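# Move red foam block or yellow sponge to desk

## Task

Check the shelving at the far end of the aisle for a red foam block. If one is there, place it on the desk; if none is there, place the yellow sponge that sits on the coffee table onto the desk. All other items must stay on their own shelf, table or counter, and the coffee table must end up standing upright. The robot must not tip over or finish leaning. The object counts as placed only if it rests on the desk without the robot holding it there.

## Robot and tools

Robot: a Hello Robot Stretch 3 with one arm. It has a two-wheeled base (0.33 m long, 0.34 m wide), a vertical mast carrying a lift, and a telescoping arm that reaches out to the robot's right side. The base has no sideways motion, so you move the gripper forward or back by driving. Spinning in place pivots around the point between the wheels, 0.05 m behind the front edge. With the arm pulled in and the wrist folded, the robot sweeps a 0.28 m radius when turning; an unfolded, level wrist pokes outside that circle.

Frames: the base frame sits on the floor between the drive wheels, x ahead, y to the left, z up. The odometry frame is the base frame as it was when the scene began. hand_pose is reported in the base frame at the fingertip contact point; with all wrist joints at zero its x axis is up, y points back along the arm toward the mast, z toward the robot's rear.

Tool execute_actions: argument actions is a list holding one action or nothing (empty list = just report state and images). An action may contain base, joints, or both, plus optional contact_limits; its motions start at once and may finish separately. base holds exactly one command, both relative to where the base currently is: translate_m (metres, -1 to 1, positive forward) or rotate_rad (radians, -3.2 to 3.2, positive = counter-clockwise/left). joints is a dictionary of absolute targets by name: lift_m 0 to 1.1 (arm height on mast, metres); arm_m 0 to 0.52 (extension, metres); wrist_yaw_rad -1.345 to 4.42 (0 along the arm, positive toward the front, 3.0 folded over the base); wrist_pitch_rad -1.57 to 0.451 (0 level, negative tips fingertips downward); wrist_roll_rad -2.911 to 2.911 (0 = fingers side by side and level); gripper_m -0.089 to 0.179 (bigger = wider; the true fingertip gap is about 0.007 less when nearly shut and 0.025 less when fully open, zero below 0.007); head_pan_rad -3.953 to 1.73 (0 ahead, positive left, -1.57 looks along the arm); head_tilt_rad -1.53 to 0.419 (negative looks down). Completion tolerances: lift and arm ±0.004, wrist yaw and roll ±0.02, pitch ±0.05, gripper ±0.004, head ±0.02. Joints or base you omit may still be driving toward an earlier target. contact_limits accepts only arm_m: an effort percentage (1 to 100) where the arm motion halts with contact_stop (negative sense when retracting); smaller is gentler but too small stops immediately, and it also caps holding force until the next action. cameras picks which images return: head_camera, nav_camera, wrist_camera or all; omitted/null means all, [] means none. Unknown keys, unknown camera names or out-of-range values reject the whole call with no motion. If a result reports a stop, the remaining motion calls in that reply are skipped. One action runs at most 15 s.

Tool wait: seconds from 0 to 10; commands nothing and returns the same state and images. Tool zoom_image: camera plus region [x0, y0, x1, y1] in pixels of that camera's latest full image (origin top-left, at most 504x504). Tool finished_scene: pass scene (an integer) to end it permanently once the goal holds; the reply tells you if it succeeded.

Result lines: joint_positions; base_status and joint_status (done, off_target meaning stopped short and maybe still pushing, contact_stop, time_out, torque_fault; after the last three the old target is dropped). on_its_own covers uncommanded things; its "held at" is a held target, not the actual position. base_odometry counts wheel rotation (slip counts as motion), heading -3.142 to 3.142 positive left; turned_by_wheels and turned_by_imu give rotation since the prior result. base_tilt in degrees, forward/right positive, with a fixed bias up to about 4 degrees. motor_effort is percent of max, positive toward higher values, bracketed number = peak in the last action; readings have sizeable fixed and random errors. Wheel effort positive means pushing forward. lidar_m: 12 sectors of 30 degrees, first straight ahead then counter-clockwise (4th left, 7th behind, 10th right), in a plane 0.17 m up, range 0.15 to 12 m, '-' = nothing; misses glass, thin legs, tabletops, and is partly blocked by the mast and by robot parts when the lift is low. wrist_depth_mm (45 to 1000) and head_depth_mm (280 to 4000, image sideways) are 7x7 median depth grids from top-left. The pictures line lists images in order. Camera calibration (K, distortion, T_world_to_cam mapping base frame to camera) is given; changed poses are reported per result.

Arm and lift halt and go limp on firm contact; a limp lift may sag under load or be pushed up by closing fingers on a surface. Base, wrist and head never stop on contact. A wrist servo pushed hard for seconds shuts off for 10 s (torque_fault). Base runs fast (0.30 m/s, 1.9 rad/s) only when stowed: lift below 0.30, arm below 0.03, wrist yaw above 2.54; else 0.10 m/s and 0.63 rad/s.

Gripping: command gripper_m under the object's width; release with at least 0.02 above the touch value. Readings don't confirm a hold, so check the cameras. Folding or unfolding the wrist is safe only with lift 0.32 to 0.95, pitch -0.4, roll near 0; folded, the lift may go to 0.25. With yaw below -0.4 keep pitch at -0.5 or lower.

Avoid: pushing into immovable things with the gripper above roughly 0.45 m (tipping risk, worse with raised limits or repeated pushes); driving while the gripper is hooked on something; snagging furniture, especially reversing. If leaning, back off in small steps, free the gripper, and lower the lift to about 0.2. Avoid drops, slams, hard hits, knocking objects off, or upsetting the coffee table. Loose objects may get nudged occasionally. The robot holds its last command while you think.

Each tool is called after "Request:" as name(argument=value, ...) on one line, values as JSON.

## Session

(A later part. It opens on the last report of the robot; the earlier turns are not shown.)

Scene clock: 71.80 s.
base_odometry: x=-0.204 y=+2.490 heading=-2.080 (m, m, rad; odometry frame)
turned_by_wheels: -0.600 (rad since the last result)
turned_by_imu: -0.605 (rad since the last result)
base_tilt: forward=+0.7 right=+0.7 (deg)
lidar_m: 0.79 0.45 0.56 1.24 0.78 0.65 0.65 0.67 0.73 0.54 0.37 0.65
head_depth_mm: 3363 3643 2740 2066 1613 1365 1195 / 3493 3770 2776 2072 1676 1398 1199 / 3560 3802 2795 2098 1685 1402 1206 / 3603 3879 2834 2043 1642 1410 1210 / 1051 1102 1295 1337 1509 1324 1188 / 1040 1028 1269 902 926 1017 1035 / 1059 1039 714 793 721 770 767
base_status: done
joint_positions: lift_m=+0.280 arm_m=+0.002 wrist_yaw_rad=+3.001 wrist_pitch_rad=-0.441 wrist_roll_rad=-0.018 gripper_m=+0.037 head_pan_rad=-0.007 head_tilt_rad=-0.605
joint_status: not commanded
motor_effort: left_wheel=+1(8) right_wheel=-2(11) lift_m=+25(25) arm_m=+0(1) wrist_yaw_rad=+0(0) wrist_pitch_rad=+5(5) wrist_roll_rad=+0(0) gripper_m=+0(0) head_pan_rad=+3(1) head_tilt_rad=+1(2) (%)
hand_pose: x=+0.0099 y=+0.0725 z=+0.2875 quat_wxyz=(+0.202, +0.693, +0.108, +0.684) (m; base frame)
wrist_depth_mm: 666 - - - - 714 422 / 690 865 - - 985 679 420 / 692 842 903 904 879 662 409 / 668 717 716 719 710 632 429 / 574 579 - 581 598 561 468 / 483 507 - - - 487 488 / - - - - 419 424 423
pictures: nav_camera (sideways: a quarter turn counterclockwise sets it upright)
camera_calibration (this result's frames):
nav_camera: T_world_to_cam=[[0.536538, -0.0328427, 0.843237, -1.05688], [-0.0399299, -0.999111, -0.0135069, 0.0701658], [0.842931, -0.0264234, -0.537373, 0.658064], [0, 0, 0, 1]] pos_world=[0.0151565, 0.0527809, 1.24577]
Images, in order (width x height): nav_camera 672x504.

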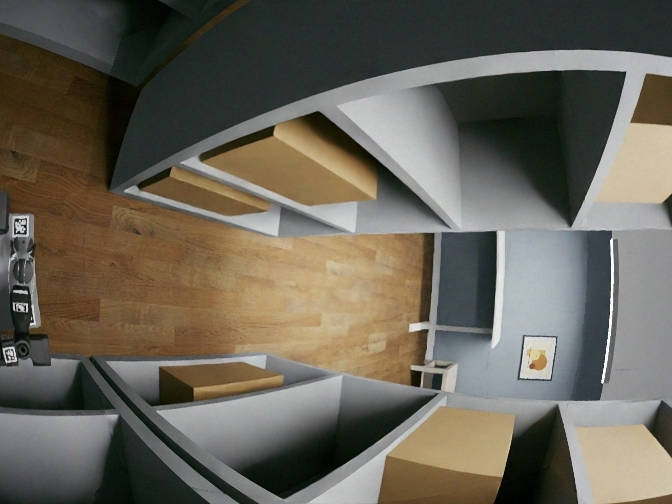

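Request:
execute_actions(actions=[{"base":{"rotate_rad":-0.15}}], cameras=[])

Request:
execute_actions(actions=[{"base":{"translate_m":0.6}}], cameras=["nav_camera"])

Scene clock: 74.63 s.
base_odometry: x=-0.204 y=+2.490 heading=-2.230 (m, m, rad; odometry frame)
turned_by_wheels: -0.150 (rad since the last result)
turned_by_imu: -0.151 (rad since the last result)
base_tilt: forward=+0.8 right=+0.7 (deg)
lidar_m: 1.22 0.45 0.46 1.18 0.87 0.66 0.65 0.66 0.75 0.73 0.37 0.41
head_depth_mm: 3339 1115 1228 1262 1126 1117 1120 / 3517 3774 2792 2013 1593 1377 1199 / 3483 3812 2774 2106 1676 1399 1207 / 3539 3841 2831 2102 1691 1404 1209 / 3593 3798 2840 2121 1650 1412 1212 / 3427 3603 1300 1355 1523 1273 1172 / 999 1044 1260 920 918 914 949
base_status: done
joint_positions: lift_m=+0.280 arm_m=+0.002 wrist_yaw_rad=+3.001 wrist_pitch_rad=-0.441 wrist_roll_rad=-0.018 gripper_m=+0.037 head_pan_rad=-0.007 head_tilt_rad=-0.605
joint_status: not commanded
motor_effort: left_wheel=+2(8) right_wheel=-2(11) lift_m=+25(24) arm_m=+0(0) wrist_yaw_rad=+0(0) wrist_pitch_rad=+5(5) wrist_roll_rad=+0(0) gripper_m=-1(1) head_pan_rad=+2(4) head_tilt_rad=+2(1) (%)
hand_pose: x=+0.0099 y=+0.0725 z=+0.2875 quat_wxyz=(+0.202, +0.693, +0.108, +0.684) (m; base frame)
wrist_depth_mm: 746 - - - 897 514 370 / 793 918 - - 924 517 408 / 780 881 879 906 855 526 443 / 709 732 699 701 712 524 504 / 574 576 - 578 599 546 533 / 487 507 - - - 483 495 / - - - - 427 422 429
pictures: none
No camera images: the call's "cameras" was empty. Leave "cameras" out to get every camera's image.

Scene clock: 78.20 s.
base_odometry: x=-0.572 y=+2.016 heading=-2.230 (m, m, rad; odometry frame)
turned_by_wheels: +0.000 (rad since the last result)
turned_by_imu: -0.001 (rad since the last result)
base_tilt: forward=+0.7 right=+0.7 (deg)
lidar_m: 3.22 0.65 0.33 0.32 0.34 1.28 1.23 0.42 0.40 0.33 0.35 0.49
head_depth_mm: 2979 3113 2736 2077 1655 1390 1150 / 2977 3319 2762 2089 1680 1399 1200 / 2879 3277 2781 2102 1675 1404 1203 / 2929 3358 2826 2122 1687 1410 1208 / 2926 3371 2843 2124 1704 1410 1211 / 2984 3336 2868 2152 1708 1384 1147 / 2955 3421 2923 2154 831 863 1104
base_status: done
joint_positions: lift_m=+0.280 arm_m=+0.002 wrist_yaw_rad=+3.001 wrist_pitch_rad=-0.441 wrist_roll_rad=-0.018 gripper_m=+0.037 head_pan_rad=-0.007 head_tilt_rad=-0.605
joint_status: not commanded
motor_effort: left_wheel=+2(8) right_wheel=-3(6) lift_m=+24(24) arm_m=-1(0) wrist_yaw_rad=+0(0) wrist_pitch_rad=+5(4) wrist_roll_rad=+0(0) gripper_m=+0(1) head_pan_rad=+3(4) head_tilt_rad=+1(2) (%)
hand_pose: x=+0.0099 y=+0.0725 z=+0.2875 quat_wxyz=(+0.202, +0.693, +0.108, +0.684) (m; base frame)
wrist_depth_mm: 323 - 339 345 344 348 654 / 349 411 358 364 366 370 662 / 814 414 401 397 398 416 663 / 672 433 435 449 444 532 581 / 575 469 - 485 495 490 507 / 487 501 - - - 492 493 / - - - - 418 424 419
pictures: nav_camera (sideways: a quarter turn counterclockwise sets it upright)
camera_calibration (this result's frames):
nav_camera: T_world_to_cam=[[0.536012, -0.0327929, 0.843573, -1.05732], [-0.0398356, -0.999115, -0.0135276, 0.0701921], [0.84327, -0.0263533, -0.536844, 0.657375], [0, 0, 0, 1]] pos_world=[0.0151871, 0.0527814, 1.24578]
Images, in order (width x height): nav_camera 672x504.

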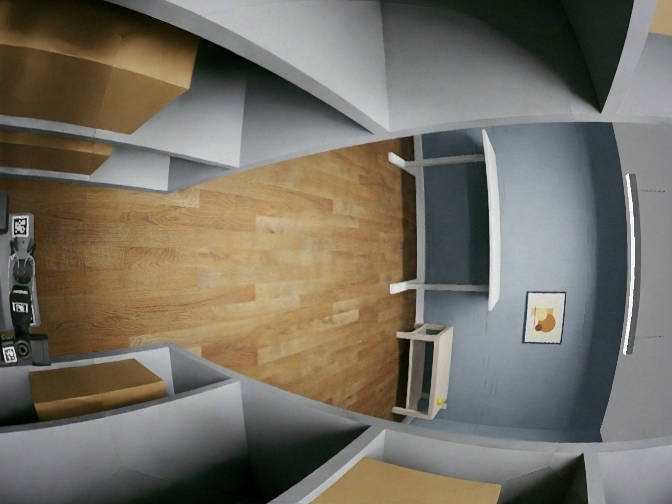

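Centered.

Request:
execute_actions(actions=[{"base":{"translate_m":0.9}}], cameras=[])

Request:
execute_actions(actions=[{"base":{"translate_m":0.7}}], cameras=["nav_camera"])

Scene clock: 84.60 s.
base_odometry: x=-1.123 y=+1.305 heading=-2.230 (m, m, rad; odometry frame)
turned_by_wheels: +0.000 (rad since the last result)
turned_by_imu: -0.002 (rad since the last result)
base_tilt: forward=+0.8 right=+0.7 (deg)
lidar_m: 2.19 2.36 1.87 1.83 0.38 0.38 1.21 0.61 0.45 1.93 2.04 2.18
head_depth_mm: 2186 2466 2638 2072 1659 1388 1197 / 2119 2426 2543 2095 1669 1401 1199 / 2135 2471 2686 2095 1686 1412 1199 / 2142 2490 2686 2106 1693 1406 1207 / 2145 2499 2726 2135 1689 1415 1214 / 2156 2489 2715 2141 1709 1428 1216 / 2167 2494 2654 2152 1716 1432 1223
base_status: done
joint_positions: lift_m=+0.280 arm_m=+0.002 wrist_yaw_rad=+3.001 wrist_pitch_rad=-0.441 wrist_roll_rad=-0.018 gripper_m=+0.037 head_pan_rad=-0.007 head_tilt_rad=-0.605
joint_status: not commanded
motor_effort: left_wheel=+1(10) right_wheel=-3(6) lift_m=+24(25) arm_m=-1(0) wrist_yaw_rad=+0(0) wrist_pitch_rad=+5(5) wrist_roll_rad=+0(0) gripper_m=+0(2) head_pan_rad=+2(4) head_tilt_rad=+1(1) (%)
hand_pose: x=+0.0099 y=+0.0725 z=+0.2875 quat_wxyz=(+0.202, +0.693, +0.108, +0.684) (m; base frame)
wrist_depth_mm: 364 - - - - - - / 355 449 - - - - - / 360 451 920 941 913 913 949 / 363 488 725 724 703 705 707 / 414 514 - 583 607 581 585 / 444 473 - - - 497 493 / - - - - 425 421 425
pictures: none
No camera images: the call's "cameras" was empty. Leave "cameras" out to get every camera's image.

Scene clock: 88.67 s.
base_odometry: x=-1.551 y=+0.751 heading=-2.230 (m, m, rad; odometry frame)
turned_by_wheels: +0.000 (rad since the last result)
turned_by_imu: -0.002 (rad since the last result)
base_tilt: forward=+0.7 right=+0.7 (deg)
lidar_m: 1.52 1.72 1.82 1.77 1.88 1.01 1.36 1.06 2.01 1.97 2.08 1.52
head_depth_mm: 1593 1258 2015 2057 1660 1386 1198 / 1596 1276 1966 1956 1669 1398 1199 / 1601 1304 2042 2076 1685 1399 1207 / 1612 1332 2047 2113 1690 1410 1208 / 1624 1352 2059 2144 1702 1415 1212 / 1642 1370 2063 2157 1708 1421 1217 / 1648 1289 2065 2153 1723 1433 1222
base_status: done
joint_positions: lift_m=+0.280 arm_m=+0.002 wrist_yaw_rad=+3.001 wrist_pitch_rad=-0.441 wrist_roll_rad=-0.018 gripper_m=+0.037 head_pan_rad=-0.007 head_tilt_rad=-0.605
joint_status: not commanded
motor_effort: left_wheel=+2(9) right_wheel=-3(6) lift_m=+24(25) arm_m=-1(0) wrist_yaw_rad=+0(0) wrist_pitch_rad=+5(4) wrist_roll_rad=+0(0) gripper_m=+0(1) head_pan_rad=+2(3) head_tilt_rad=+2(2) (%)
hand_pose: x=+0.0099 y=+0.0725 z=+0.2875 quat_wxyz=(+0.202, +0.693, +0.108, +0.684) (m; base frame)
wrist_depth_mm: - - - - - - - / - - - - - - - / 926 889 949 924 918 934 922 / 702 703 723 718 715 699 728 / 576 581 - 587 603 574 583 / 489 507 - - - 490 495 / - - - - 419 424 418
pictures: nav_camera (sideways: a quarter turn counterclockwise sets it upright)
camera_calibration (this result's frames):
nav_camera: T_world_to_cam=[[0.535871, -0.0327753, 0.843664, -1.05743], [-0.0398024, -0.999116, -0.0135331, 0.0701991], [0.843361, -0.0263278, -0.536701, 0.657188], [0, 0, 0, 1]] pos_world=[0.015195, 0.0527816, 1.24578]
Images, in order (width x height): nav_camera 672x504.

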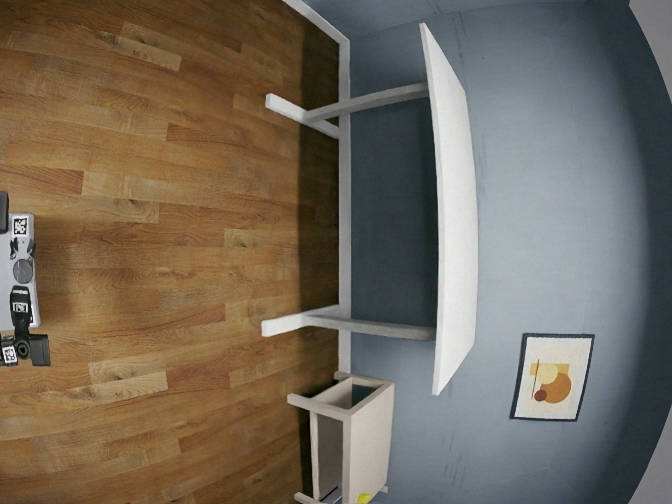

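Request:
execute_actions(actions=[{"base":{"translate_m":0.55}}], cameras=[])

Request:
execute_actions(actions=[{"base":{"rotate_rad":1.55}}], cameras=[])

Request:
execute_actions(actions=[{"base":{"translate_m":-0.7},"joints":{"head_pan_rad":-1.8,"head_tilt_rad":-0.8,"lift_m":0.6,"wrist_pitch_rad":-0.4,"gripper_m":0.15}}], cameras=["nav_camera","head_camera"])

Scene clock: 95.27 s.
base_odometry: x=-1.888 y=+0.316 heading=-2.230 (m, m, rad; odometry frame)
turned_by_wheels: +0.000 (rad since the last result)
turned_by_imu: -0.001 (rad since the last result)
base_tilt: forward=+0.8 right=+0.7 (deg)
lidar_m: 1.37 1.26 1.78 1.75 1.86 1.57 1.54 1.61 2.04 1.99 1.14 0.99
head_depth_mm: 1136 1088 732 1218 1383 1360 1194 / 1141 1098 739 1640 1675 1399 1202 / 1143 1119 746 1644 1684 1401 1203 / 1148 1137 752 1658 1689 1407 1212 / 1153 1147 761 1665 1704 1420 1213 / 1159 1166 769 1682 1708 1420 1217 / 1162 1179 775 1681 1717 1425 1225
base_status: done
joint_positions: lift_m=+0.280 arm_m=+0.002 wrist_yaw_rad=+3.001 wrist_pitch_rad=-0.441 wrist_roll_rad=-0.018 gripper_m=+0.037 head_pan_rad=-0.007 head_tilt_rad=-0.605
joint_status: not commanded
motor_effort: left_wheel=+1(8) right_wheel=-3(6) lift_m=+25(24) arm_m=+0(1) wrist_yaw_rad=+0(0) wrist_pitch_rad=+5(5) wrist_roll_rad=+0(0) gripper_m=+0(1) head_pan_rad=+2(2) head_tilt_rad=+2(2) (%)
hand_pose: x=+0.0099 y=+0.0725 z=+0.2875 quat_wxyz=(+0.202, +0.693, +0.108, +0.684) (m; base frame)
wrist_depth_mm: - - - - - - - / - - - - - - - / 918 905 895 931 921 906 907 / 732 710 711 704 724 712 709 / 579 584 - 581 610 584 579 / 482 503 - - - 488 489 / - - - - 425 421 427
pictures: none
No camera images: the call's "cameras" was empty. Leave "cameras" out to get every camera's image.

Scene clock: 97.60 s.
base_odometry: x=-1.888 y=+0.316 heading=-0.680 (m, m, rad; odometry frame)
turned_by_wheels: +1.550 (rad since the last result)
turned_by_imu: +1.560 (rad since the last result)
base_tilt: forward=+0.8 right=+0.7 (deg)
lidar_m: 1.75 1.84 1.58 1.54 1.59 2.06 2.00 1.14 0.99 1.37 1.26 1.82
head_depth_mm: 1490 1660 1873 2022 1664 1393 1197 / 1476 1645 1851 2015 1676 1396 1201 / 1479 1641 1854 2031 1681 1406 1206 / 1483 1642 1863 2046 1693 1410 1208 / 1481 1649 1857 2061 1704 1413 1214 / 1486 1642 1866 2061 1718 1421 1220 / 1498 1675 1892 2079 1722 1434 1223
base_status: done
joint_positions: lift_m=+0.280 arm_m=+0.002 wrist_yaw_rad=+3.001 wrist_pitch_rad=-0.441 wrist_roll_rad=-0.018 gripper_m=+0.037 head_pan_rad=-0.007 head_tilt_rad=-0.605
joint_status: not commanded
motor_effort: left_wheel=-1(7) right_wheel=+1(11) lift_m=+25(24) arm_m=-1(1) wrist_yaw_rad=+0(0) wrist_pitch_rad=+5(5) wrist_roll_rad=+0(0) gripper_m=+0(0) head_pan_rad=+2(2) head_tilt_rad=+1(1) (%)
hand_pose: x=+0.0099 y=+0.0725 z=+0.2875 quat_wxyz=(+0.202, +0.693, +0.108, +0.684) (m; base frame)
wrist_depth_mm: - - - - - - - / - - - - - - - / 911 949 913 925 936 939 950 / 711 725 710 703 698 709 722 / 583 571 - 576 607 588 597 / 487 502 - - - 489 494 / - - - - 421 423 424
pictures: none
No camera images: the call's "cameras" was empty. Leave "cameras" out to get every camera's image.

Scene clock: 105.97 s.
base_odometry: x=-2.432 y=+0.756 heading=-0.680 (m, m, rad; odometry frame)
turned_by_wheels: +0.000 (rad since the last result)
turned_by_imu: +0.002 (rad since the last result)
base_tilt: forward=+0.7 right=+0.7 (deg)
lidar_m: 2.44 2.57 1.79 1.54 1.80 1.34 1.29 1.24 1.40 0.79 0.97 1.80
head_depth_mm: 1295 1484 1322 1457 1446 1262 1130 / 1271 1464 1328 1431 1450 1269 - / 1239 1429 1340 1203 1455 1275 - / 1218 1395 1349 1207 1433 1278 - / 1191 1365 1575 1736 1475 1288 - / 1166 1332 1549 1716 1479 1292 1143 / 1150 1304 1510 1672 1432 1282 1152
base_status: done
joint_positions: lift_m=+0.600 arm_m=+0.002 wrist_yaw_rad=+3.001 wrist_pitch_rad=-0.418 wrist_roll_rad=-0.018 gripper_m=+0.150 head_pan_rad=-1.793 head_tilt_rad=-0.791
joint_status: all done
motor_effort: left_wheel=-1(8) right_wheel=+1(7) lift_m=+30(33) arm_m=-1(1) wrist_yaw_rad=+0(0) wrist_pitch_rad=+5(7) wrist_roll_rad=+0(0) gripper_m=+0(84) head_pan_rad=-3(29) head_tilt_rad=-4(14) (%)
hand_pose: x=+0.0103 y=+0.0755 z=+0.6125 quat_wxyz=(+0.194, +0.694, +0.100, +0.686) (m; base frame)
wrist_depth_mm: - - - - - - - / - - - - - - - / - - - - - - - / - - - - - - - / - - - - - - - / 894 - 921 882 885 887 906 / 764 778 787 766 778 759 762
pictures: head_camera (sideways: a quarter turn clockwise sets it upright), nav_camera (sideways: a quarter turn counterclockwise sets it upright)
camera_calibration (this result's frames):
head_camera: T_world_to_cam=[[0.172533, 0.706162, -0.686708, 0.915321], [0.977342, -0.209512, 0.0301059, -0.038231], [-0.122614, -0.676343, -0.72631, 0.904172], [0, 0, 0, 1]] pos_world=[-0.0096938, -0.042844, 1.28642]
nav_camera: T_world_to_cam=[[-0.178816, -0.659647, 0.729993, -0.904898], [-0.96713, 0.254181, -0.00721778, 0.0676314], [-0.180789, -0.707289, -0.683416, 0.854294], [0, 0, 0, 1]] pos_world=[0.0580449, -0.00987128, 1.2449]
Images, in order (width x height): head_camera 896x504, nav_camera 672x504.

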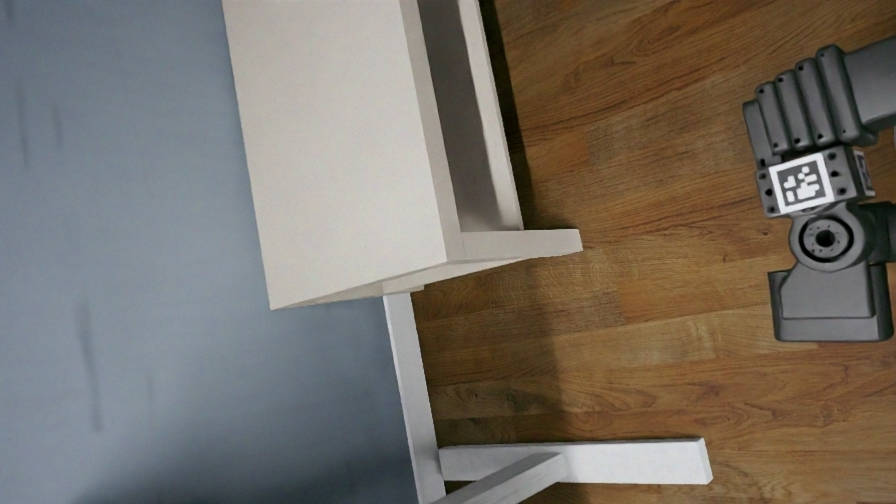

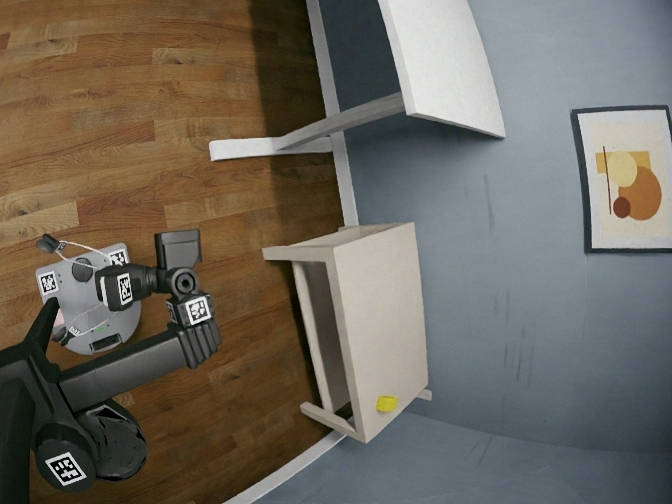

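Request:
execute_actions(actions=[{"base":{"translate_m":-0.6},"joints":{"head_pan_rad":-1.9,"wrist_yaw_rad":0,"wrist_pitch_rad":-0.5}}], cameras=["wrist_camera","head_camera"])

Scene clock: 115.60 s.
base_odometry: x=-2.899 y=+1.133 heading=-0.680 (m, m, rad; odometry frame)
turned_by_wheels: +0.000 (rad since the last result)
turned_by_imu: +0.002 (rad since the last result)
base_tilt: forward=+0.7 right=+0.7 (deg)
lidar_m: 3.03 2.16 1.62 1.82 0.97 0.72 0.70 0.73 0.85 1.34 0.89 1.31
head_depth_mm: 1090 1176 1287 1413 1412 1256 1118 / 1270 1421 1595 1648 1454 1264 - / 1277 1472 1658 1246 1433 1295 - / 1232 1422 1352 1178 1439 1294 - / 1200 1371 1365 1183 1416 1307 1121 / 1168 1322 1371 1157 1397 1296 1139 / 1132 1274 1378 1139 1375 1297 1149
base_status: done
joint_positions: lift_m=+0.600 arm_m=+0.002 wrist_yaw_rad=+0.002 wrist_pitch_rad=-0.512 wrist_roll_rad=-0.018 gripper_m=+0.150 head_pan_rad=-1.893 head_tilt_rad=-0.791
joint_status: all done
motor_effort: left_wheel=-1(5) right_wheel=+1(3) lift_m=+30(30) arm_m=-1(1) wrist_yaw_rad=-1(3) wrist_pitch_rad=+3(4) wrist_roll_rad=+0(0) gripper_m=-1(0) head_pan_rad=-2(11) head_tilt_rad=-3(3) (%)
hand_pose: x=-0.0210 y=-0.3583 z=+0.5920 quat_wxyz=(+0.691, +0.181, -0.677, -0.177) (m; base frame)
wrist_depth_mm: - - - 974 985 955 910 / - 698 702 698 713 657 864 / - 662 630 605 589 584 785 / - 900 927 905 916 838 869 / 980 979 939 928 916 936 857 / 858 - 834 812 815 818 783 / 704 718 722 715 722 703 740
pictures: head_camera (sideways: a quarter turn clockwise sets it upright), wrist_camera
camera_calibration (this result's frames):
head_camera: T_world_to_cam=[[0.242115, 0.685428, -0.686708, 0.914897], [0.951568, -0.305962, 0.0301059, -0.0380738], [-0.189471, -0.660738, -0.72631, 0.90458], [0, 0, 0, 1]] pos_world=[-0.0138889, -0.0410548, 1.28642]
wrist_camera: T_world_to_cam=[[-0.997293, -0.0714321, 0.0174386, -0.0532322], [-0.0592438, 0.640131, -0.765978, 0.713609], [0.0435525, -0.764938, -0.64263, 0.270259], [0, 0, 0, 1]] pos_world=[-0.0225816, -0.253874, 0.721214]
Images, in order (width x height): head_camera 896x504, wrist_camera 644x364.

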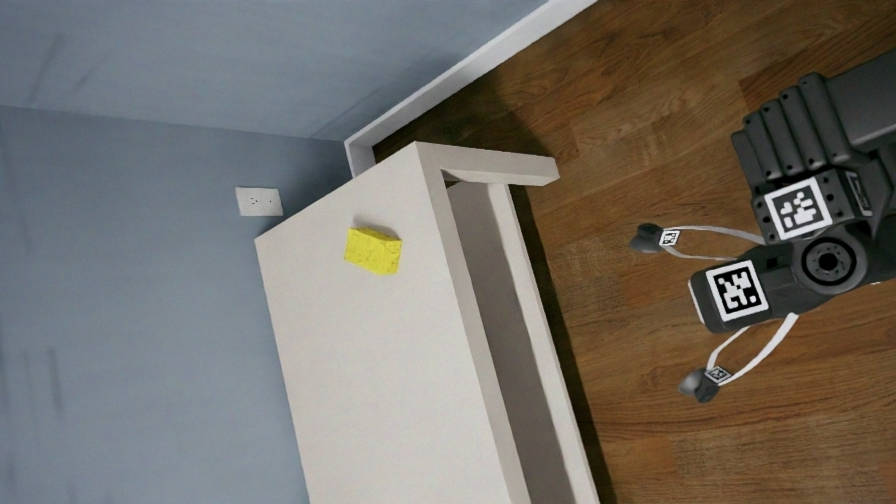

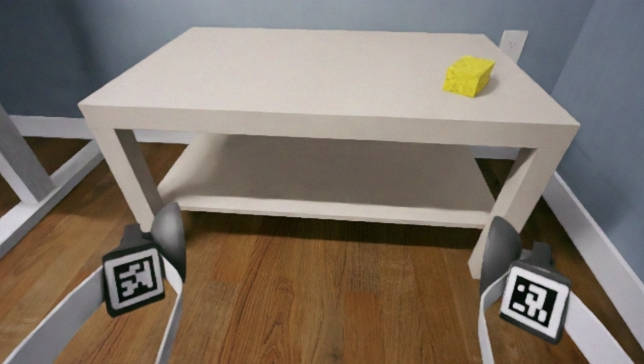

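Request:
execute_actions(actions=[{"base":{"rotate_rad":0.45}}], cameras=[])

Request:
execute_actions(actions=[{"base":{"translate_m":-0.31}}], cameras=[])

Request:
execute_actions(actions=[{"base":{"rotate_rad":-0.45}}], cameras=["wrist_camera"])

Scene clock: 121.63 s.
base_odometry: x=-2.899 y=+1.133 heading=-0.230 (m, m, rad; odometry frame)
turned_by_wheels: +0.450 (rad since the last result)
turned_by_imu: +0.455 (rad since the last result)
base_tilt: forward=+0.7 right=+0.8 (deg)
lidar_m: 2.32 1.64 1.62 1.04 0.73 0.70 0.71 0.85 1.32 0.89 1.29 3.03
head_depth_mm: 1148 1311 1320 1118 1383 1259 1121 / 1165 1331 1331 1164 1394 1271 - / 1180 1353 1342 1167 1421 1288 - / 1195 1379 1352 1176 1428 1299 - / 1211 1401 1363 1216 1450 1303 1119 / 1227 1427 1563 1220 1448 1294 1145 / 1249 1453 1732 1750 1484 1296 1148
base_status: done
joint_positions: lift_m=+0.600 arm_m=+0.002 wrist_yaw_rad=+0.002 wrist_pitch_rad=-0.512 wrist_roll_rad=-0.018 gripper_m=+0.150 head_pan_rad=-1.893 head_tilt_rad=-0.791
joint_status: not commanded
motor_effort: left_wheel=-1(4) right_wheel=+2(6) lift_m=+30(29) arm_m=+0(1) wrist_yaw_rad=-2(1) wrist_pitch_rad=+3(3) wrist_roll_rad=+0(0) gripper_m=+0(1) head_pan_rad=-1(2) head_tilt_rad=-3(3) (%)
hand_pose: x=-0.0211 y=-0.3583 z=+0.5919 quat_wxyz=(+0.691, +0.181, -0.677, -0.177) (m; base frame)
wrist_depth_mm: - - - - - 913 819 / - - - 758 710 713 709 / - - - 796 605 552 535 / - - - 978 893 875 497 / 924 - 952 970 919 776 769 / 834 - 835 787 847 821 671 / 728 728 723 733 713 699 705
pictures: none
No camera images: the call's "cameras" was empty. Leave "cameras" out to get every camera's image.

Scene clock: 125.83 s.
base_odometry: x=-3.201 y=+1.204 heading=-0.230 (m, m, rad; odometry frame)
turned_by_wheels: +0.000 (rad since the last result)
turned_by_imu: +0.001 (rad since the last result)
base_tilt: forward=+0.6 right=+0.8 (deg)
lidar_m: 2.53 1.84 2.01 0.63 0.44 0.42 0.43 0.57 0.63 1.23 0.95 2.55
head_depth_mm: 1025 1169 1361 1607 1445 1264 1122 / 1037 1190 1315 1130 1178 1273 - / 1049 1209 1320 1075 1289 1292 - / 1067 1227 1346 1112 1348 1297 - / 1079 1246 1359 1122 1362 1301 1125 / 1098 1266 1371 1131 1393 1287 1142 / 1114 1291 1378 1137 1406 1300 1147
base_status: done
joint_positions: lift_m=+0.600 arm_m=+0.002 wrist_yaw_rad=+0.002 wrist_pitch_rad=-0.512 wrist_roll_rad=-0.018 gripper_m=+0.150 head_pan_rad=-1.893 head_tilt_rad=-0.791
joint_status: not commanded
motor_effort: left_wheel=-1(5) right_wheel=+2(3) lift_m=+30(30) arm_m=+0(1) wrist_yaw_rad=-1(1) wrist_pitch_rad=+3(3) wrist_roll_rad=+0(0) gripper_m=+0(1) head_pan_rad=-2(1) head_tilt_rad=-3(3) (%)
hand_pose: x=-0.0211 y=-0.3583 z=+0.5919 quat_wxyz=(+0.691, +0.181, -0.677, -0.177) (m; base frame)
wrist_depth_mm: - - - 973 897 782 717 / - - 705 717 715 701 733 / - - 811 562 530 508 503 / - - 912 922 488 440 432 / 959 996 947 825 755 725 391 / 826 - 820 840 752 665 427 / 717 728 719 741 718 707 698
pictures: none
No camera images: the call's "cameras" was empty. Leave "cameras" out to get every camera's image.

Scene clock: 127.50 s.
base_odometry: x=-3.201 y=+1.204 heading=-0.680 (m, m, rad; odometry frame)
turned_by_wheels: -0.450 (rad since the last result)
turned_by_imu: -0.455 (rad since the last result)
base_tilt: forward=+0.7 right=+0.7 (deg)
lidar_m: 3.31 2.46 1.84 1.51 0.58 0.43 0.42 0.44 0.61 0.64 1.25 0.95
head_depth_mm: 651 703 766 846 940 1061 1099 / 777 856 955 1078 1232 1246 - / 969 1094 1261 1475 1434 1291 - / 1100 1266 1481 1676 1408 1297 - / 1067 1219 1369 1125 1272 1307 1124 / 1037 1182 1307 1106 1231 1294 1143 / 1008 1144 1289 1138 1017 1273 1147
base_status: done
joint_positions: lift_m=+0.600 arm_m=+0.002 wrist_yaw_rad=+0.002 wrist_pitch_rad=-0.512 wrist_roll_rad=-0.018 gripper_m=+0.150 head_pan_rad=-1.893 head_tilt_rad=-0.791
joint_status: not commanded
motor_effort: left_wheel=+2(5) right_wheel=-3(7) lift_m=+30(30) arm_m=+0(0) wrist_yaw_rad=+0(1) wrist_pitch_rad=+3(3) wrist_roll_rad=+0(0) gripper_m=+0(1) head_pan_rad=-2(3) head_tilt_rad=-2(3) (%)
hand_pose: x=-0.0212 y=-0.3583 z=+0.5919 quat_wxyz=(+0.691, +0.181, -0.677, -0.177) (m; base frame)
wrist_depth_mm: 952 922 895 882 876 853 530 / 704 716 691 703 924 829 524 / 535 529 535 535 604 829 528 / 911 851 845 484 506 805 509 / 774 793 766 756 918 846 512 / 817 - 834 793 798 795 486 / 718 728 696 726 725 690 461
pictures: wrist_camera
camera_calibration (this result's frames):
wrist_camera: T_world_to_cam=[[-0.997334, -0.0708687, 0.0174171, -0.0531348], [-0.0588791, 0.640402, -0.76578, 0.713512], [0.0431159, -0.764764, -0.642867, 0.270447], [0, 0, 0, 1]] pos_world=[-0.0226427, -0.253872, 0.72118]
Images, in order (width x height): wrist_camera 644x364.

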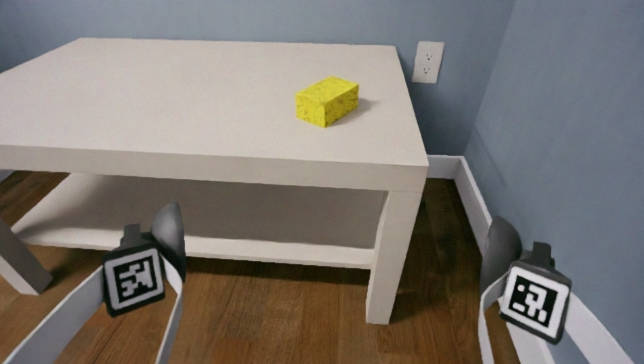

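Request:
execute_actions(actions=[{"joints":{"wrist_pitch_rad":-0.3,"lift_m":0.5,"arm_m":0.42}}], cameras=["wrist_camera"])

Scene clock: 135.57 s.
base_odometry: x=-3.201 y=+1.204 heading=-0.680 (m, m, rad; odometry frame)
turned_by_wheels: +0.000 (rad since the last result)
turned_by_imu: +0.000 (rad since the last result)
base_tilt: forward=+0.9 right=+0.8 (deg)
lidar_m: 3.31 2.46 1.84 1.51 0.58 0.43 0.42 0.44 0.61 0.64 1.25 0.95
head_depth_mm: 650 704 767 845 941 1058 1089 / 777 857 952 1072 1238 1249 1142 / 970 1093 1261 1479 1449 1303 1112 / 1099 1261 1481 1677 1494 1265 1137 / 1068 1218 1371 - 1297 1284 1139 / 1035 1178 1307 1189 1232 1290 1143 / 1005 1140 1288 1139 1012 1276 1150
base_status: not commanded
joint_positions: lift_m=+0.500 arm_m=+0.420 wrist_yaw_rad=+0.001 wrist_pitch_rad=-0.319 wrist_roll_rad=-0.018 gripper_m=+0.150 head_pan_rad=-1.893 head_tilt_rad=-0.791
joint_status: all done
motor_effort: left_wheel=+1(2) right_wheel=-3(3) lift_m=+18(19) arm_m=+3(1) wrist_yaw_rad=+0(0) wrist_pitch_rad=+5(7) wrist_roll_rad=+0(0) gripper_m=+0(0) head_pan_rad=-2(2) head_tilt_rad=-3(3) (%)
hand_pose: x=-0.0212 y=-0.8005 z=+0.5358 quat_wxyz=(+0.705, +0.114, -0.691, -0.111) (m; base frame)
wrist_depth_mm: 515 496 492 481 476 456 446 / 555 535 533 516 506 500 484 / 559 555 551 545 544 532 511 / 397 395 402 405 414 574 542 / 304 322 312 313 311 616 528 / 258 - 252 194 255 248 493 / 211 212 164 163 214 212 479
pictures: wrist_camera
camera_calibration (this result's frames):
wrist_camera: T_world_to_cam=[[-0.997363, -0.0659256, 0.0303599, -0.0865053], [-0.0584545, 0.481654, -0.87441, 0.884835], [0.043023, -0.873878, -0.484238, -0.276117], [0, 0, 0, 1]] pos_world=[-0.0226751, -0.673181, 0.642628]
Images, in order (width x height): wrist_camera 644x364.

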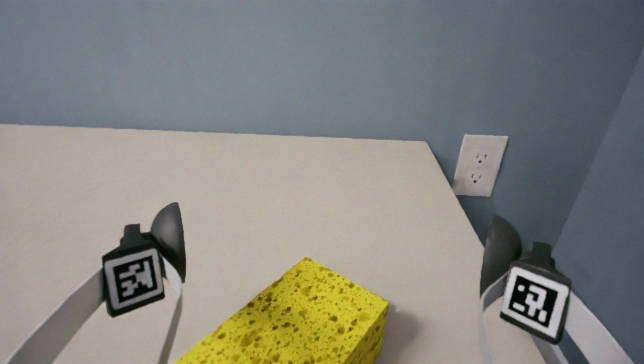

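Request:
execute_actions(actions=[{"joints":{"arm_m":0.38,"lift_m":0.44},"base":{"translate_m":0.03}}], cameras=["wrist_camera"])

Request:
execute_actions(actions=[{"joints":{"gripper_m":0.0}}], cameras=[])

Request:
execute_actions(actions=[{"joints":{"lift_m":0.6}}], cameras=["wrist_camera"])

Scene clock: 140.33 s.
base_odometry: x=-3.177 y=+1.185 heading=-0.680 (m, m, rad; odometry frame)
turned_by_wheels: +0.000 (rad since the last result)
turned_by_imu: +0.000 (rad since the last result)
base_tilt: forward=+0.7 right=+0.8 (deg)
lidar_m: 3.28 2.43 1.83 1.61 0.62 0.46 0.45 0.47 0.65 0.64 0.95 0.93
head_depth_mm: 697 755 822 907 1011 1137 1107 / 835 918 1021 1154 1322 1262 1141 / 1040 1175 1347 1585 1460 1294 1111 / 1101 1264 1481 1672 1449 1265 1136 / 1070 1220 1359 1153 1381 1288 1139 / 1038 1182 1308 1131 1231 1289 1142 / 1006 1140 1287 1140 1014 1268 1148
base_status: done
joint_positions: lift_m=+0.440 arm_m=+0.380 wrist_yaw_rad=+0.001 wrist_pitch_rad=-0.319 wrist_roll_rad=-0.018 gripper_m=+0.150 head_pan_rad=-1.893 head_tilt_rad=-0.791
joint_status: all done
motor_effort: left_wheel=+1(5) right_wheel=-2(6) lift_m=+17(17) arm_m=-4(6) wrist_yaw_rad=-1(0) wrist_pitch_rad=+5(5) wrist_roll_rad=+0(0) gripper_m=+1(0) head_pan_rad=-2(2) head_tilt_rad=-3(3) (%)
hand_pose: x=-0.0212 y=-0.7610 z=+0.4758 quat_wxyz=(+0.705, +0.114, -0.691, -0.111) (m; base frame)
wrist_depth_mm: 557 537 535 520 515 500 487 / 582 569 565 539 542 538 530 / 377 386 394 388 397 548 550 / 272 272 273 182 195 282 567 / 209 221 194 140 172 227 510 / 178 - 167 134 168 172 180 / 140 145 146 142 147 143 147
pictures: wrist_camera
camera_calibration (this result's frames):
wrist_camera: T_world_to_cam=[[-0.997363, -0.0659244, 0.0303623, -0.0820836], [-0.0584544, 0.48162, -0.874428, 0.81336], [0.0430231, -0.873897, -0.484203, -0.270727], [0, 0, 0, 1]] pos_world=[-0.0226751, -0.633729, 0.582631]
Images, in order (width x height): wrist_camera 644x364.

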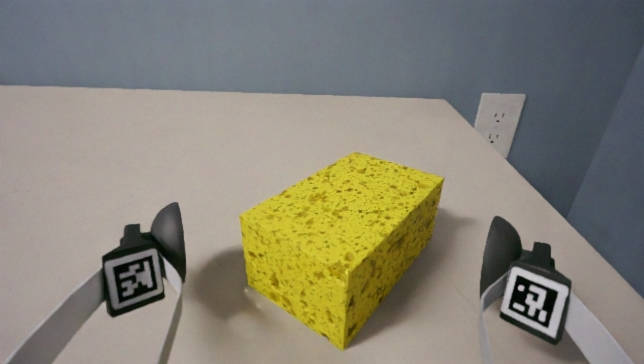

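Scene clock: 142.33 s.
base_odometry: x=-3.177 y=+1.185 heading=-0.680 (m, m, rad; odometry frame)
turned_by_wheels: +0.000 (rad since the last result)
turned_by_imu: +0.000 (rad since the last result)
base_tilt: forward=+0.7 right=+0.7 (deg)
lidar_m: 3.27 2.43 1.83 1.62 0.62 0.46 0.45 0.47 0.65 0.64 0.94 0.93
head_depth_mm: 697 755 823 907 1012 1136 1108 / 834 916 1021 1155 1323 1262 1140 / 1036 1171 1359 1580 1457 1297 1113 / 1104 1263 1482 1671 1444 1273 1131 / 1071 1218 1363 1155 1380 1282 1137 / 1036 1178 1312 1134 1235 1287 1143 / 1010 1146 1294 1137 1013 1273 1149
base_status: not commanded
joint_positions: lift_m=+0.440 arm_m=+0.380 wrist_yaw_rad=+0.001 wrist_pitch_rad=-0.318 wrist_roll_rad=-0.018 gripper_m=+0.001 head_pan_rad=-1.893 head_tilt_rad=-0.791
joint_status: all done
motor_effort: left_wheel=+1(1) right_wheel=-2(2) lift_m=+18(17) arm_m=-4(4) wrist_yaw_rad=+0(1) wrist_pitch_rad=+5(5) wrist_roll_rad=+0(0) gripper_m=-24(98) head_pan_rad=-2(1) head_tilt_rad=-3(3) (%)
hand_pose: x=-0.0212 y=-0.7611 z=+0.4761 quat_wxyz=(+0.705, +0.114, -0.692, -0.111) (m; base frame)
wrist_depth_mm: 556 542 534 526 510 499 491 / 575 568 563 550 541 546 513 / 383 388 396 398 399 556 544 / 273 274 277 181 207 281 573 / 209 212 216 146 153 216 500 / 171 172 162 158 147 177 177 / 146 145 146 147 147 147 148
pictures: none
No camera images: the call's "cameras" was empty. Leave "cameras" out to get every camera's image.

Scene clock: 144.63 s.
base_odometry: x=-3.177 y=+1.185 heading=-0.680 (m, m, rad; odometry frame)
turned_by_wheels: +0.000 (rad since the last result)
turned_by_imu: +0.000 (rad since the last result)
base_tilt: forward=+0.7 right=+0.7 (deg)
lidar_m: 3.26 2.43 1.83 1.61 0.62 0.46 0.45 0.47 0.65 0.64 0.95 0.93
head_depth_mm: 698 754 824 906 1010 1136 1116 / 834 919 1021 1154 1322 1265 - / 1035 1174 1348 1576 1485 - 1129 / 1101 1265 1483 1672 1289 1274 1133 / 1070 1219 1358 - 1273 1287 1139 / 1037 1178 1305 1079 1230 1290 1144 / 1010 1140 1289 1139 1012 1278 1148
base_status: not commanded
joint_positions: lift_m=+0.600 arm_m=+0.380 wrist_yaw_rad=+0.001 wrist_pitch_rad=-0.318 wrist_roll_rad=-0.018 gripper_m=+0.010 head_pan_rad=-1.893 head_tilt_rad=-0.791
joint_status: all done
on_its_own: gripper_m is held at +0.009, not at your +0.000, by its stall guard, which is still easing
motor_effort: left_wheel=+1(1) right_wheel=-3(3) lift_m=+30(28) arm_m=-4(4) wrist_yaw_rad=-1(0) wrist_pitch_rad=+5(5) wrist_roll_rad=+0(0) gripper_m=-22(23) head_pan_rad=-2(2) head_tilt_rad=-3(3) (%)
hand_pose: x=-0.0212 y=-0.7611 z=+0.6355 quat_wxyz=(+0.705, +0.114, -0.692, -0.111) (m; base frame)
wrist_depth_mm: 558 537 531 525 510 492 496 / 602 589 567 551 530 523 515 / 643 637 611 601 585 578 547 / 602 607 611 182 211 630 563 / 457 465 474 147 154 664 561 / 372 387 360 157 146 733 562 / 319 322 325 329 324 697 548
pictures: wrist_camera
camera_calibration (this result's frames):
wrist_camera: T_world_to_cam=[[-0.997362, -0.0658936, 0.030432, -0.0869589], [-0.058454, 0.480675, -0.874948, 0.952646], [0.0430256, -0.87442, -0.483259, -0.194504], [0, 0, 0, 1]] pos_world=[-0.0226749, -0.633722, 0.742166]
Images, in order (width x height): wrist_camera 644x364.

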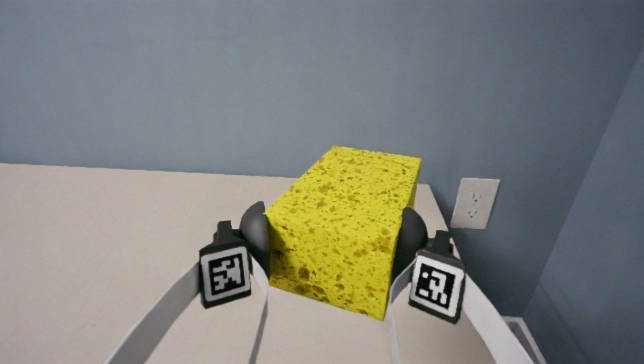

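Request:
execute_actions(actions=[{"joints":{"arm_m":0.0,"lift_m":0.85,"head_pan_rad":-1.0}}], cameras=[])

Request:
execute_actions(actions=[{"base":{"translate_m":1.0}}], cameras=["nav_camera"])

Scene clock: 151.30 s.
base_odometry: x=-3.177 y=+1.185 heading=-0.680 (m, m, rad; odometry frame)
turned_by_wheels: +0.000 (rad since the last result)
turned_by_imu: +0.000 (rad since the last result)
base_tilt: forward=+0.7 right=+0.8 (deg)
lidar_m: 3.28 2.44 1.83 1.61 0.62 0.46 0.45 0.47 0.65 0.64 0.94 0.93
head_depth_mm: 1062 1201 1293 1099 1004 1262 - / 1128 1278 1328 1104 1279 1268 1127 / 1193 1362 1346 1111 1374 1279 1129 / 1270 1467 1353 1179 1432 1279 1134 / 1361 1587 1803 1307 1475 1284 1141 / 1466 1727 2002 1703 1477 1291 1142 / 1572 1834 1619 1711 1491 1295 1150
base_status: not commanded
joint_positions: lift_m=+0.850 arm_m=+0.002 wrist_yaw_rad=+0.001 wrist_pitch_rad=-0.318 wrist_roll_rad=-0.018 gripper_m=+0.013 head_pan_rad=-1.007 head_tilt_rad=-0.791
joint_status: all done
joint sent to its limit — the command would take arm_m past its lower limit, so that joint was sent only as far as its limit.
on_its_own: gripper_m is held at +0.012, not at your +0.000, by its stall guard, which is not easing now
motor_effort: left_wheel=+2(1) right_wheel=-3(2) lift_m=+30(32) arm_m=-3(6) wrist_yaw_rad=+1(0) wrist_pitch_rad=+5(5) wrist_roll_rad=+0(0) gripper_m=-20(20) head_pan_rad=+2(33) head_tilt_rad=-4(3) (%)
hand_pose: x=-0.0212 y=-0.3828 z=+0.8855 quat_wxyz=(+0.705, +0.113, -0.692, -0.111) (m; base frame)
wrist_depth_mm: 928 893 889 886 844 815 574 / - 997 962 923 879 859 566 / - - - - 976 895 558 / - - - 183 209 891 565 / - 885 882 147 153 864 553 / 689 711 660 157 146 779 540 / 662 644 630 628 634 770 539
pictures: none
No camera images: the call's "cameras" was empty. Leave "cameras" out to get every camera's image.

Scene clock: 162.73 s.
base_odometry: x=-2.400 y=+0.557 heading=-0.680 (m, m, rad; odometry frame)
turned_by_wheels: +0.000 (rad since the last result)
turned_by_imu: -0.003 (rad since the last result)
base_tilt: forward=+0.6 right=+0.7 (deg)
lidar_m: 2.29 2.41 1.83 1.67 2.01 1.50 1.45 1.29 0.71 0.80 1.27 1.61
head_depth_mm: 894 666 530 1509 1441 1262 - / 905 672 565 1662 1381 1264 1123 / 917 679 591 1712 1456 1252 1128 / 930 685 1773 1729 1468 1277 1132 / 941 693 1909 1729 1472 1285 1139 / 953 700 2029 1743 1485 1286 1144 / 966 737 2127 1753 1493 1293 1150
base_status: done
joint_positions: lift_m=+0.850 arm_m=+0.002 wrist_yaw_rad=+0.001 wrist_pitch_rad=-0.318 wrist_roll_rad=-0.018 gripper_m=+0.013 head_pan_rad=-1.007 head_tilt_rad=-0.791
joint_status: not commanded
on_its_own: gripper_m is held at +0.012, not at your +0.000, by its stall guard, which is not easing now
motor_effort: left_wheel=+2(5) right_wheel=-3(3) lift_m=+30(29) arm_m=-4(4) wrist_yaw_rad=+0(0) wrist_pitch_rad=+5(5) wrist_roll_rad=+0(0) gripper_m=-19(19) head_pan_rad=+3(3) head_tilt_rad=-3(2) (%)
hand_pose: x=-0.0212 y=-0.3828 z=+0.8855 quat_wxyz=(+0.705, +0.113, -0.692, -0.111) (m; base frame)
wrist_depth_mm: 746 792 794 851 864 836 820 / 210 212 226 959 929 900 905 / - - 582 - 987 978 972 / - - - 183 211 - - / - - - 147 154 885 927 / - - 857 157 145 719 735 / - - - - - 626 617
pictures: nav_camera (sideways: a quarter turn counterclockwise sets it upright)
camera_calibration (this result's frames):
nav_camera: T_world_to_cam=[[0.340396, -0.592655, 0.729993, -0.908065], [-0.863259, -0.50471, -0.00721778, 0.0669978], [0.372712, -0.627716, -0.683416, 0.850918], [0, 0, 0, 1]] pos_world=[0.0497907, 0.0297798, 1.2449]
Images, in order (width x height): nav_camera 672x504.

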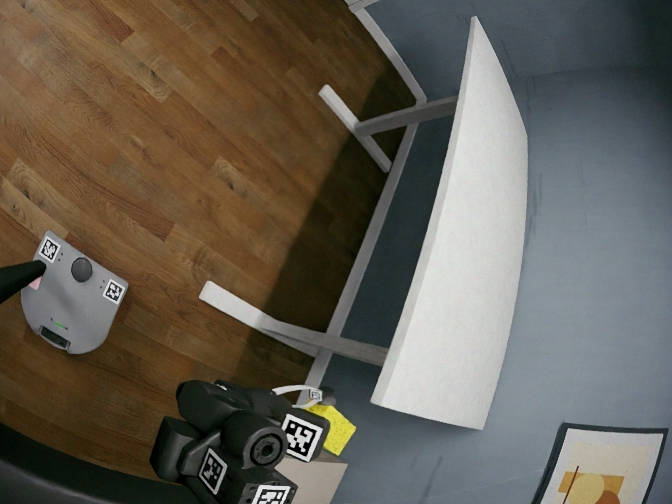

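Request:
execute_actions(actions=[{"joints":{"lift_m":1.0,"wrist_pitch_rad":-0.1,"head_pan_rad":-1.57,"head_tilt_rad":-0.6}}], cameras=[])

Request:
execute_actions(actions=[{"base":{"translate_m":0.55}}])

Scene clock: 167.23 s.
base_odometry: x=-2.400 y=+0.557 heading=-0.680 (m, m, rad; odometry frame)
turned_by_wheels: +0.000 (rad since the last result)
turned_by_imu: +0.000 (rad since the last result)
base_tilt: forward=+0.8 right=+0.7 (deg)
lidar_m: 2.29 2.41 1.84 1.67 2.01 1.49 1.45 1.29 0.71 0.80 1.28 1.61
head_depth_mm: 1018 1135 1255 - - - 1148 / 1022 1138 1240 - - - - / 1024 1141 421 - - - 1139 / 1027 1124 880 - 1627 1417 1206 / 1028 1094 759 566 1197 1341 1193 / 1031 1096 766 570 1662 1429 1218 / 1033 1100 773 574 1671 1426 1222
base_status: not commanded
joint_positions: lift_m=+1.000 arm_m=+0.002 wrist_yaw_rad=+0.001 wrist_pitch_rad=-0.122 wrist_roll_rad=-0.018 gripper_m=+0.013 head_pan_rad=-1.563 head_tilt_rad=-0.606
joint_status: all done
on_its_own: gripper_m is held at +0.012, not at your +0.000, by its stall guard, which is not easing now
motor_effort: left_wheel=+2(1) right_wheel=-3(3) lift_m=+30(32) arm_m=-4(4) wrist_yaw_rad=-1(0) wrist_pitch_rad=+6(8) wrist_roll_rad=+0(0) gripper_m=-19(20) head_pan_rad=-1(23) head_tilt_rad=+2(14) (%)
hand_pose: x=-0.0212 y=-0.3984 z=+1.0834 quat_wxyz=(+0.712, +0.044, -0.699, -0.042) (m; base frame)
wrist_depth_mm: 950 919 907 886 878 860 823 / - 989 949 980 910 924 910 / - - 990 978 946 923 910 / 674 698 715 184 210 977 953 / 456 464 463 147 153 - - / 342 351 322 156 146 - - / 277 280 294 - - 962 968
pictures: none
No camera images: the call's "cameras" was empty. Leave "cameras" out to get every camera's image.

Scene clock: 173.70 s.
base_odometry: x=-1.972 y=+0.211 heading=-0.680 (m, m, rad; odometry frame)
turned_by_wheels: +0.000 (rad since the last result)
turned_by_imu: -0.001 (rad since the last result)
base_tilt: forward=+0.8 right=+0.7 (deg)
lidar_m: 1.74 1.82 1.71 1.68 1.73 2.06 1.99 1.05 0.87 1.23 1.19 1.16
head_depth_mm: 1027 1078 763 - - - 1146 / 1033 1095 737 - - - - / 1035 1097 420 - - - 1139 / 1035 1098 790 - 1644 1411 1202 / 1037 1103 758 586 1651 1414 1208 / 1038 1106 764 592 1660 1423 1218 / 1044 1109 774 574 1668 1424 1225
base_status: done
joint_positions: lift_m=+1.000 arm_m=+0.002 wrist_yaw_rad=+0.001 wrist_pitch_rad=-0.122 wrist_roll_rad=-0.018 gripper_m=+0.013 head_pan_rad=-1.563 head_tilt_rad=-0.606
joint_status: not commanded
on_its_own: gripper_m is held at +0.012, not at your +0.000, by its stall guard, which is not easing now
motor_effort: left_wheel=+1(6) right_wheel=-3(2) lift_m=+30(29) arm_m=-4(4) wrist_yaw_rad=+0(0) wrist_pitch_rad=+7(6) wrist_roll_rad=+0(0) gripper_m=-20(20) head_pan_rad=-3(3) head_tilt_rad=+3(1) (%)
hand_pose: x=-0.0212 y=-0.3984 z=+1.0834 quat_wxyz=(+0.712, +0.044, -0.699, -0.042) (m; base frame)
wrist_depth_mm: 967 947 919 924 887 883 838 / - 984 959 961 934 878 884 / - - - 974 988 965 943 / 691 708 712 182 209 764 985 / 459 470 469 147 154 494 491 / 350 350 320 157 146 367 363 / 277 279 281 284 283 290 289
pictures: head_camera (sideways: a quarter turn clockwise sets it upright), nav_camera (sideways: a quarter turn counterclockwise sets it upright), wrist_camera
camera_calibration (this result's frames):
head_camera: T_world_to_cam=[[0.0080177, 0.588589, -0.808392, 1.07492], [0.999325, 0.0242644, 0.0275783, -0.0350813], [0.0358474, -0.808068, -0.587998, 0.723297], [0, 0, 0, 1]] pos_world=[0.000510877, -0.0473648, 1.29522]
nav_camera: T_world_to_cam=[[-0.0248022, -0.53754, 0.842873, -1.05298], [-0.999597, 0.0249774, -0.0134847, 0.0759908], [-0.0138043, -0.842868, -0.537943, 0.664032], [0, 0, 0, 1]] pos_world=[0.0590103, -0.00822735, 1.24577]
wrist_camera: T_world_to_cam=[[-0.997371, -0.0587211, 0.0424544, -0.0868377], [-0.0582326, 0.300878, -0.951883, 1.18196], [0.043122, -0.951853, -0.303507, 0.113574], [0, 0, 0, 1]] pos_world=[-0.0226783, -0.25262, 1.16325]
Images, in order (width x height): head_camera 896x504, nav_camera 672x504, wrist_camera 644x364.

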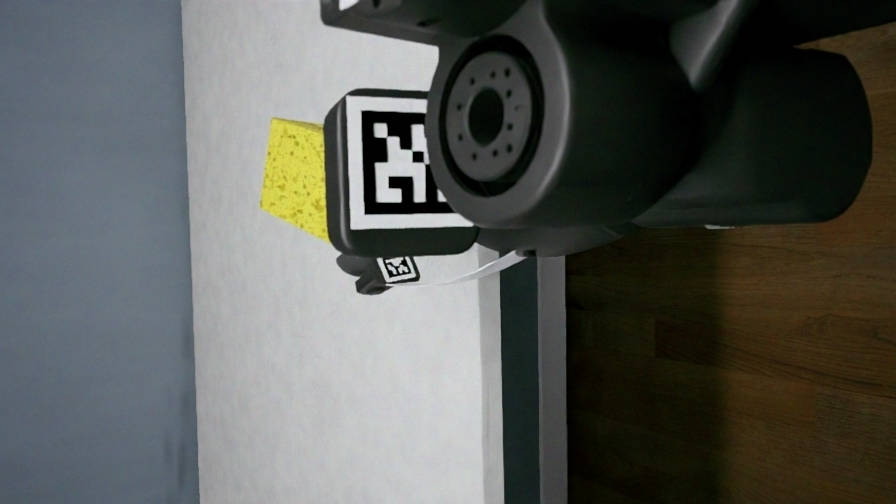

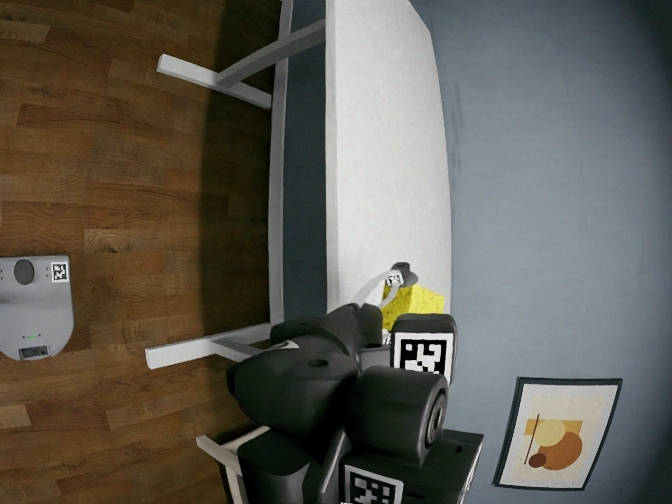

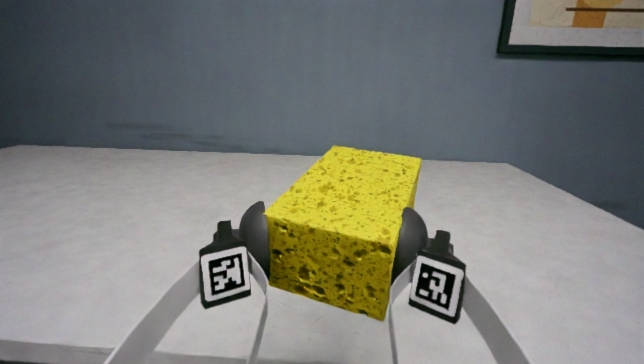

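Request:
execute_actions(actions=[{"base":{"translate_m":0.2},"joints":{"arm_m":0.27}}], cameras=[])

Request:
execute_actions(actions=[{"joints":{"lift_m":0.9}}], cameras=["wrist_camera"])

Scene clock: 180.50 s.
base_odometry: x=-1.816 y=+0.085 heading=-0.680 (m, m, rad; odometry frame)
turned_by_wheels: +0.000 (rad since the last result)
turned_by_imu: +0.000 (rad since the last result)
base_tilt: forward=+0.7 right=+0.7 (deg)
lidar_m: 1.54 1.61 1.71 1.66 1.97 2.27 2.20 1.22 0.96 1.24 1.03 1.61
head_depth_mm: 1024 - 693 570 1617 1382 1187 / 1019 - 671 573 1633 1391 1197 / 1036 - - 578 1638 1399 1199 / 1039 1105 718 583 1649 1405 1207 / 1041 1107 757 587 1659 1410 1208 / 1045 1109 764 591 1661 1422 1219 / 1048 1114 772 595 1670 1433 1225
base_status: done
joint_positions: lift_m=+1.000 arm_m=+0.270 wrist_yaw_rad=+0.001 wrist_pitch_rad=-0.121 wrist_roll_rad=-0.018 gripper_m=+0.013 head_pan_rad=-1.563 head_tilt_rad=-0.606
joint_status: all done
on_its_own: gripper_m is held at +0.012, not at your +0.000, by its stall guard, which is not easing now
motor_effort: left_wheel=+1(6) right_wheel=-3(4) lift_m=+29(29) arm_m=+3(1) wrist_yaw_rad=+0(1) wrist_pitch_rad=+6(6) wrist_roll_rad=+0(0) gripper_m=-19(19) head_pan_rad=-3(2) head_tilt_rad=+2(2) (%)
hand_pose: x=-0.0212 y=-0.6661 z=+1.0834 quat_wxyz=(+0.712, +0.044, -0.699, -0.042) (m; base frame)
wrist_depth_mm: 701 691 677 658 670 634 634 / 759 732 705 697 680 667 648 / 780 745 737 736 712 701 691 / 698 692 704 182 210 710 711 / 453 460 470 147 153 493 502 / 341 349 319 157 146 362 364 / 275 276 280 282 283 289 288
pictures: none
No camera images: the call's "cameras" was empty. Leave "cameras" out to get every camera's image.

Scene clock: 182.23 s.
base_odometry: x=-1.816 y=+0.085 heading=-0.680 (m, m, rad; odometry frame)
turned_by_wheels: +0.000 (rad since the last result)
turned_by_imu: +0.000 (rad since the last result)
base_tilt: forward=+0.7 right=+0.7 (deg)
lidar_m: 1.54 1.61 1.72 1.66 1.97 2.27 2.20 1.22 0.97 1.24 1.03 1.61
head_depth_mm: 1030 1076 804 - 1631 1387 1196 / 1034 1095 852 1060 1637 1393 1200 / 1039 1104 - - 1642 1404 1201 / 1038 1105 754 582 1641 1409 1208 / 1043 1110 757 587 1658 1414 1213 / 1045 1106 764 592 1656 1418 1217 / 1046 1115 772 593 1665 1430 1219
base_status: not commanded
joint_positions: lift_m=+0.900 arm_m=+0.270 wrist_yaw_rad=+0.001 wrist_pitch_rad=-0.121 wrist_roll_rad=-0.018 gripper_m=+0.013 head_pan_rad=-1.563 head_tilt_rad=-0.606
joint_status: all done
on_its_own: gripper_m is held at +0.012, not at your +0.000, by its stall guard, which is not easing now
motor_effort: left_wheel=+1(1) right_wheel=-3(3) lift_m=+18(26) arm_m=+3(3) wrist_yaw_rad=+0(1) wrist_pitch_rad=+6(6) wrist_roll_rad=+0(0) gripper_m=-20(19) head_pan_rad=-2(1) head_tilt_rad=+2(2) (%)
hand_pose: x=-0.0212 y=-0.6661 z=+0.9840 quat_wxyz=(+0.712, +0.044, -0.699, -0.042) (m; base frame)
wrist_depth_mm: 705 694 672 663 644 632 610 / 730 735 718 706 704 670 651 / 689 732 740 720 715 696 674 / 360 365 380 183 210 404 408 / 242 244 250 147 154 260 264 / 181 184 170 157 147 194 194 / 146 147 148 150 150 153 153
pictures: wrist_camera
camera_calibration (this result's frames):
wrist_camera: T_world_to_cam=[[-0.997374, -0.0586729, 0.0424554, -0.0983205], [-0.0582183, 0.300864, -0.951888, 1.16788], [0.0430767, -0.95186, -0.30349, -0.17148], [0, 0, 0, 1]] pos_world=[-0.0226833, -0.520369, 1.06383]
Images, in order (width x height): wrist_camera 644x364.

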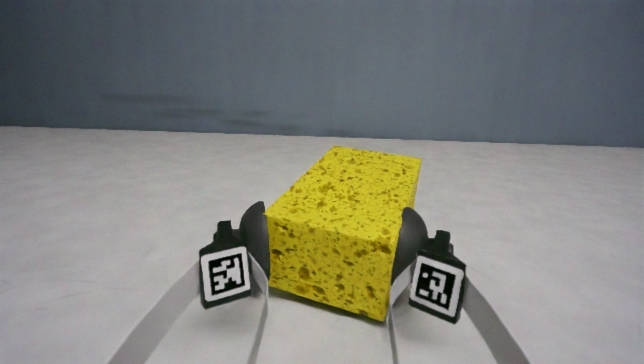

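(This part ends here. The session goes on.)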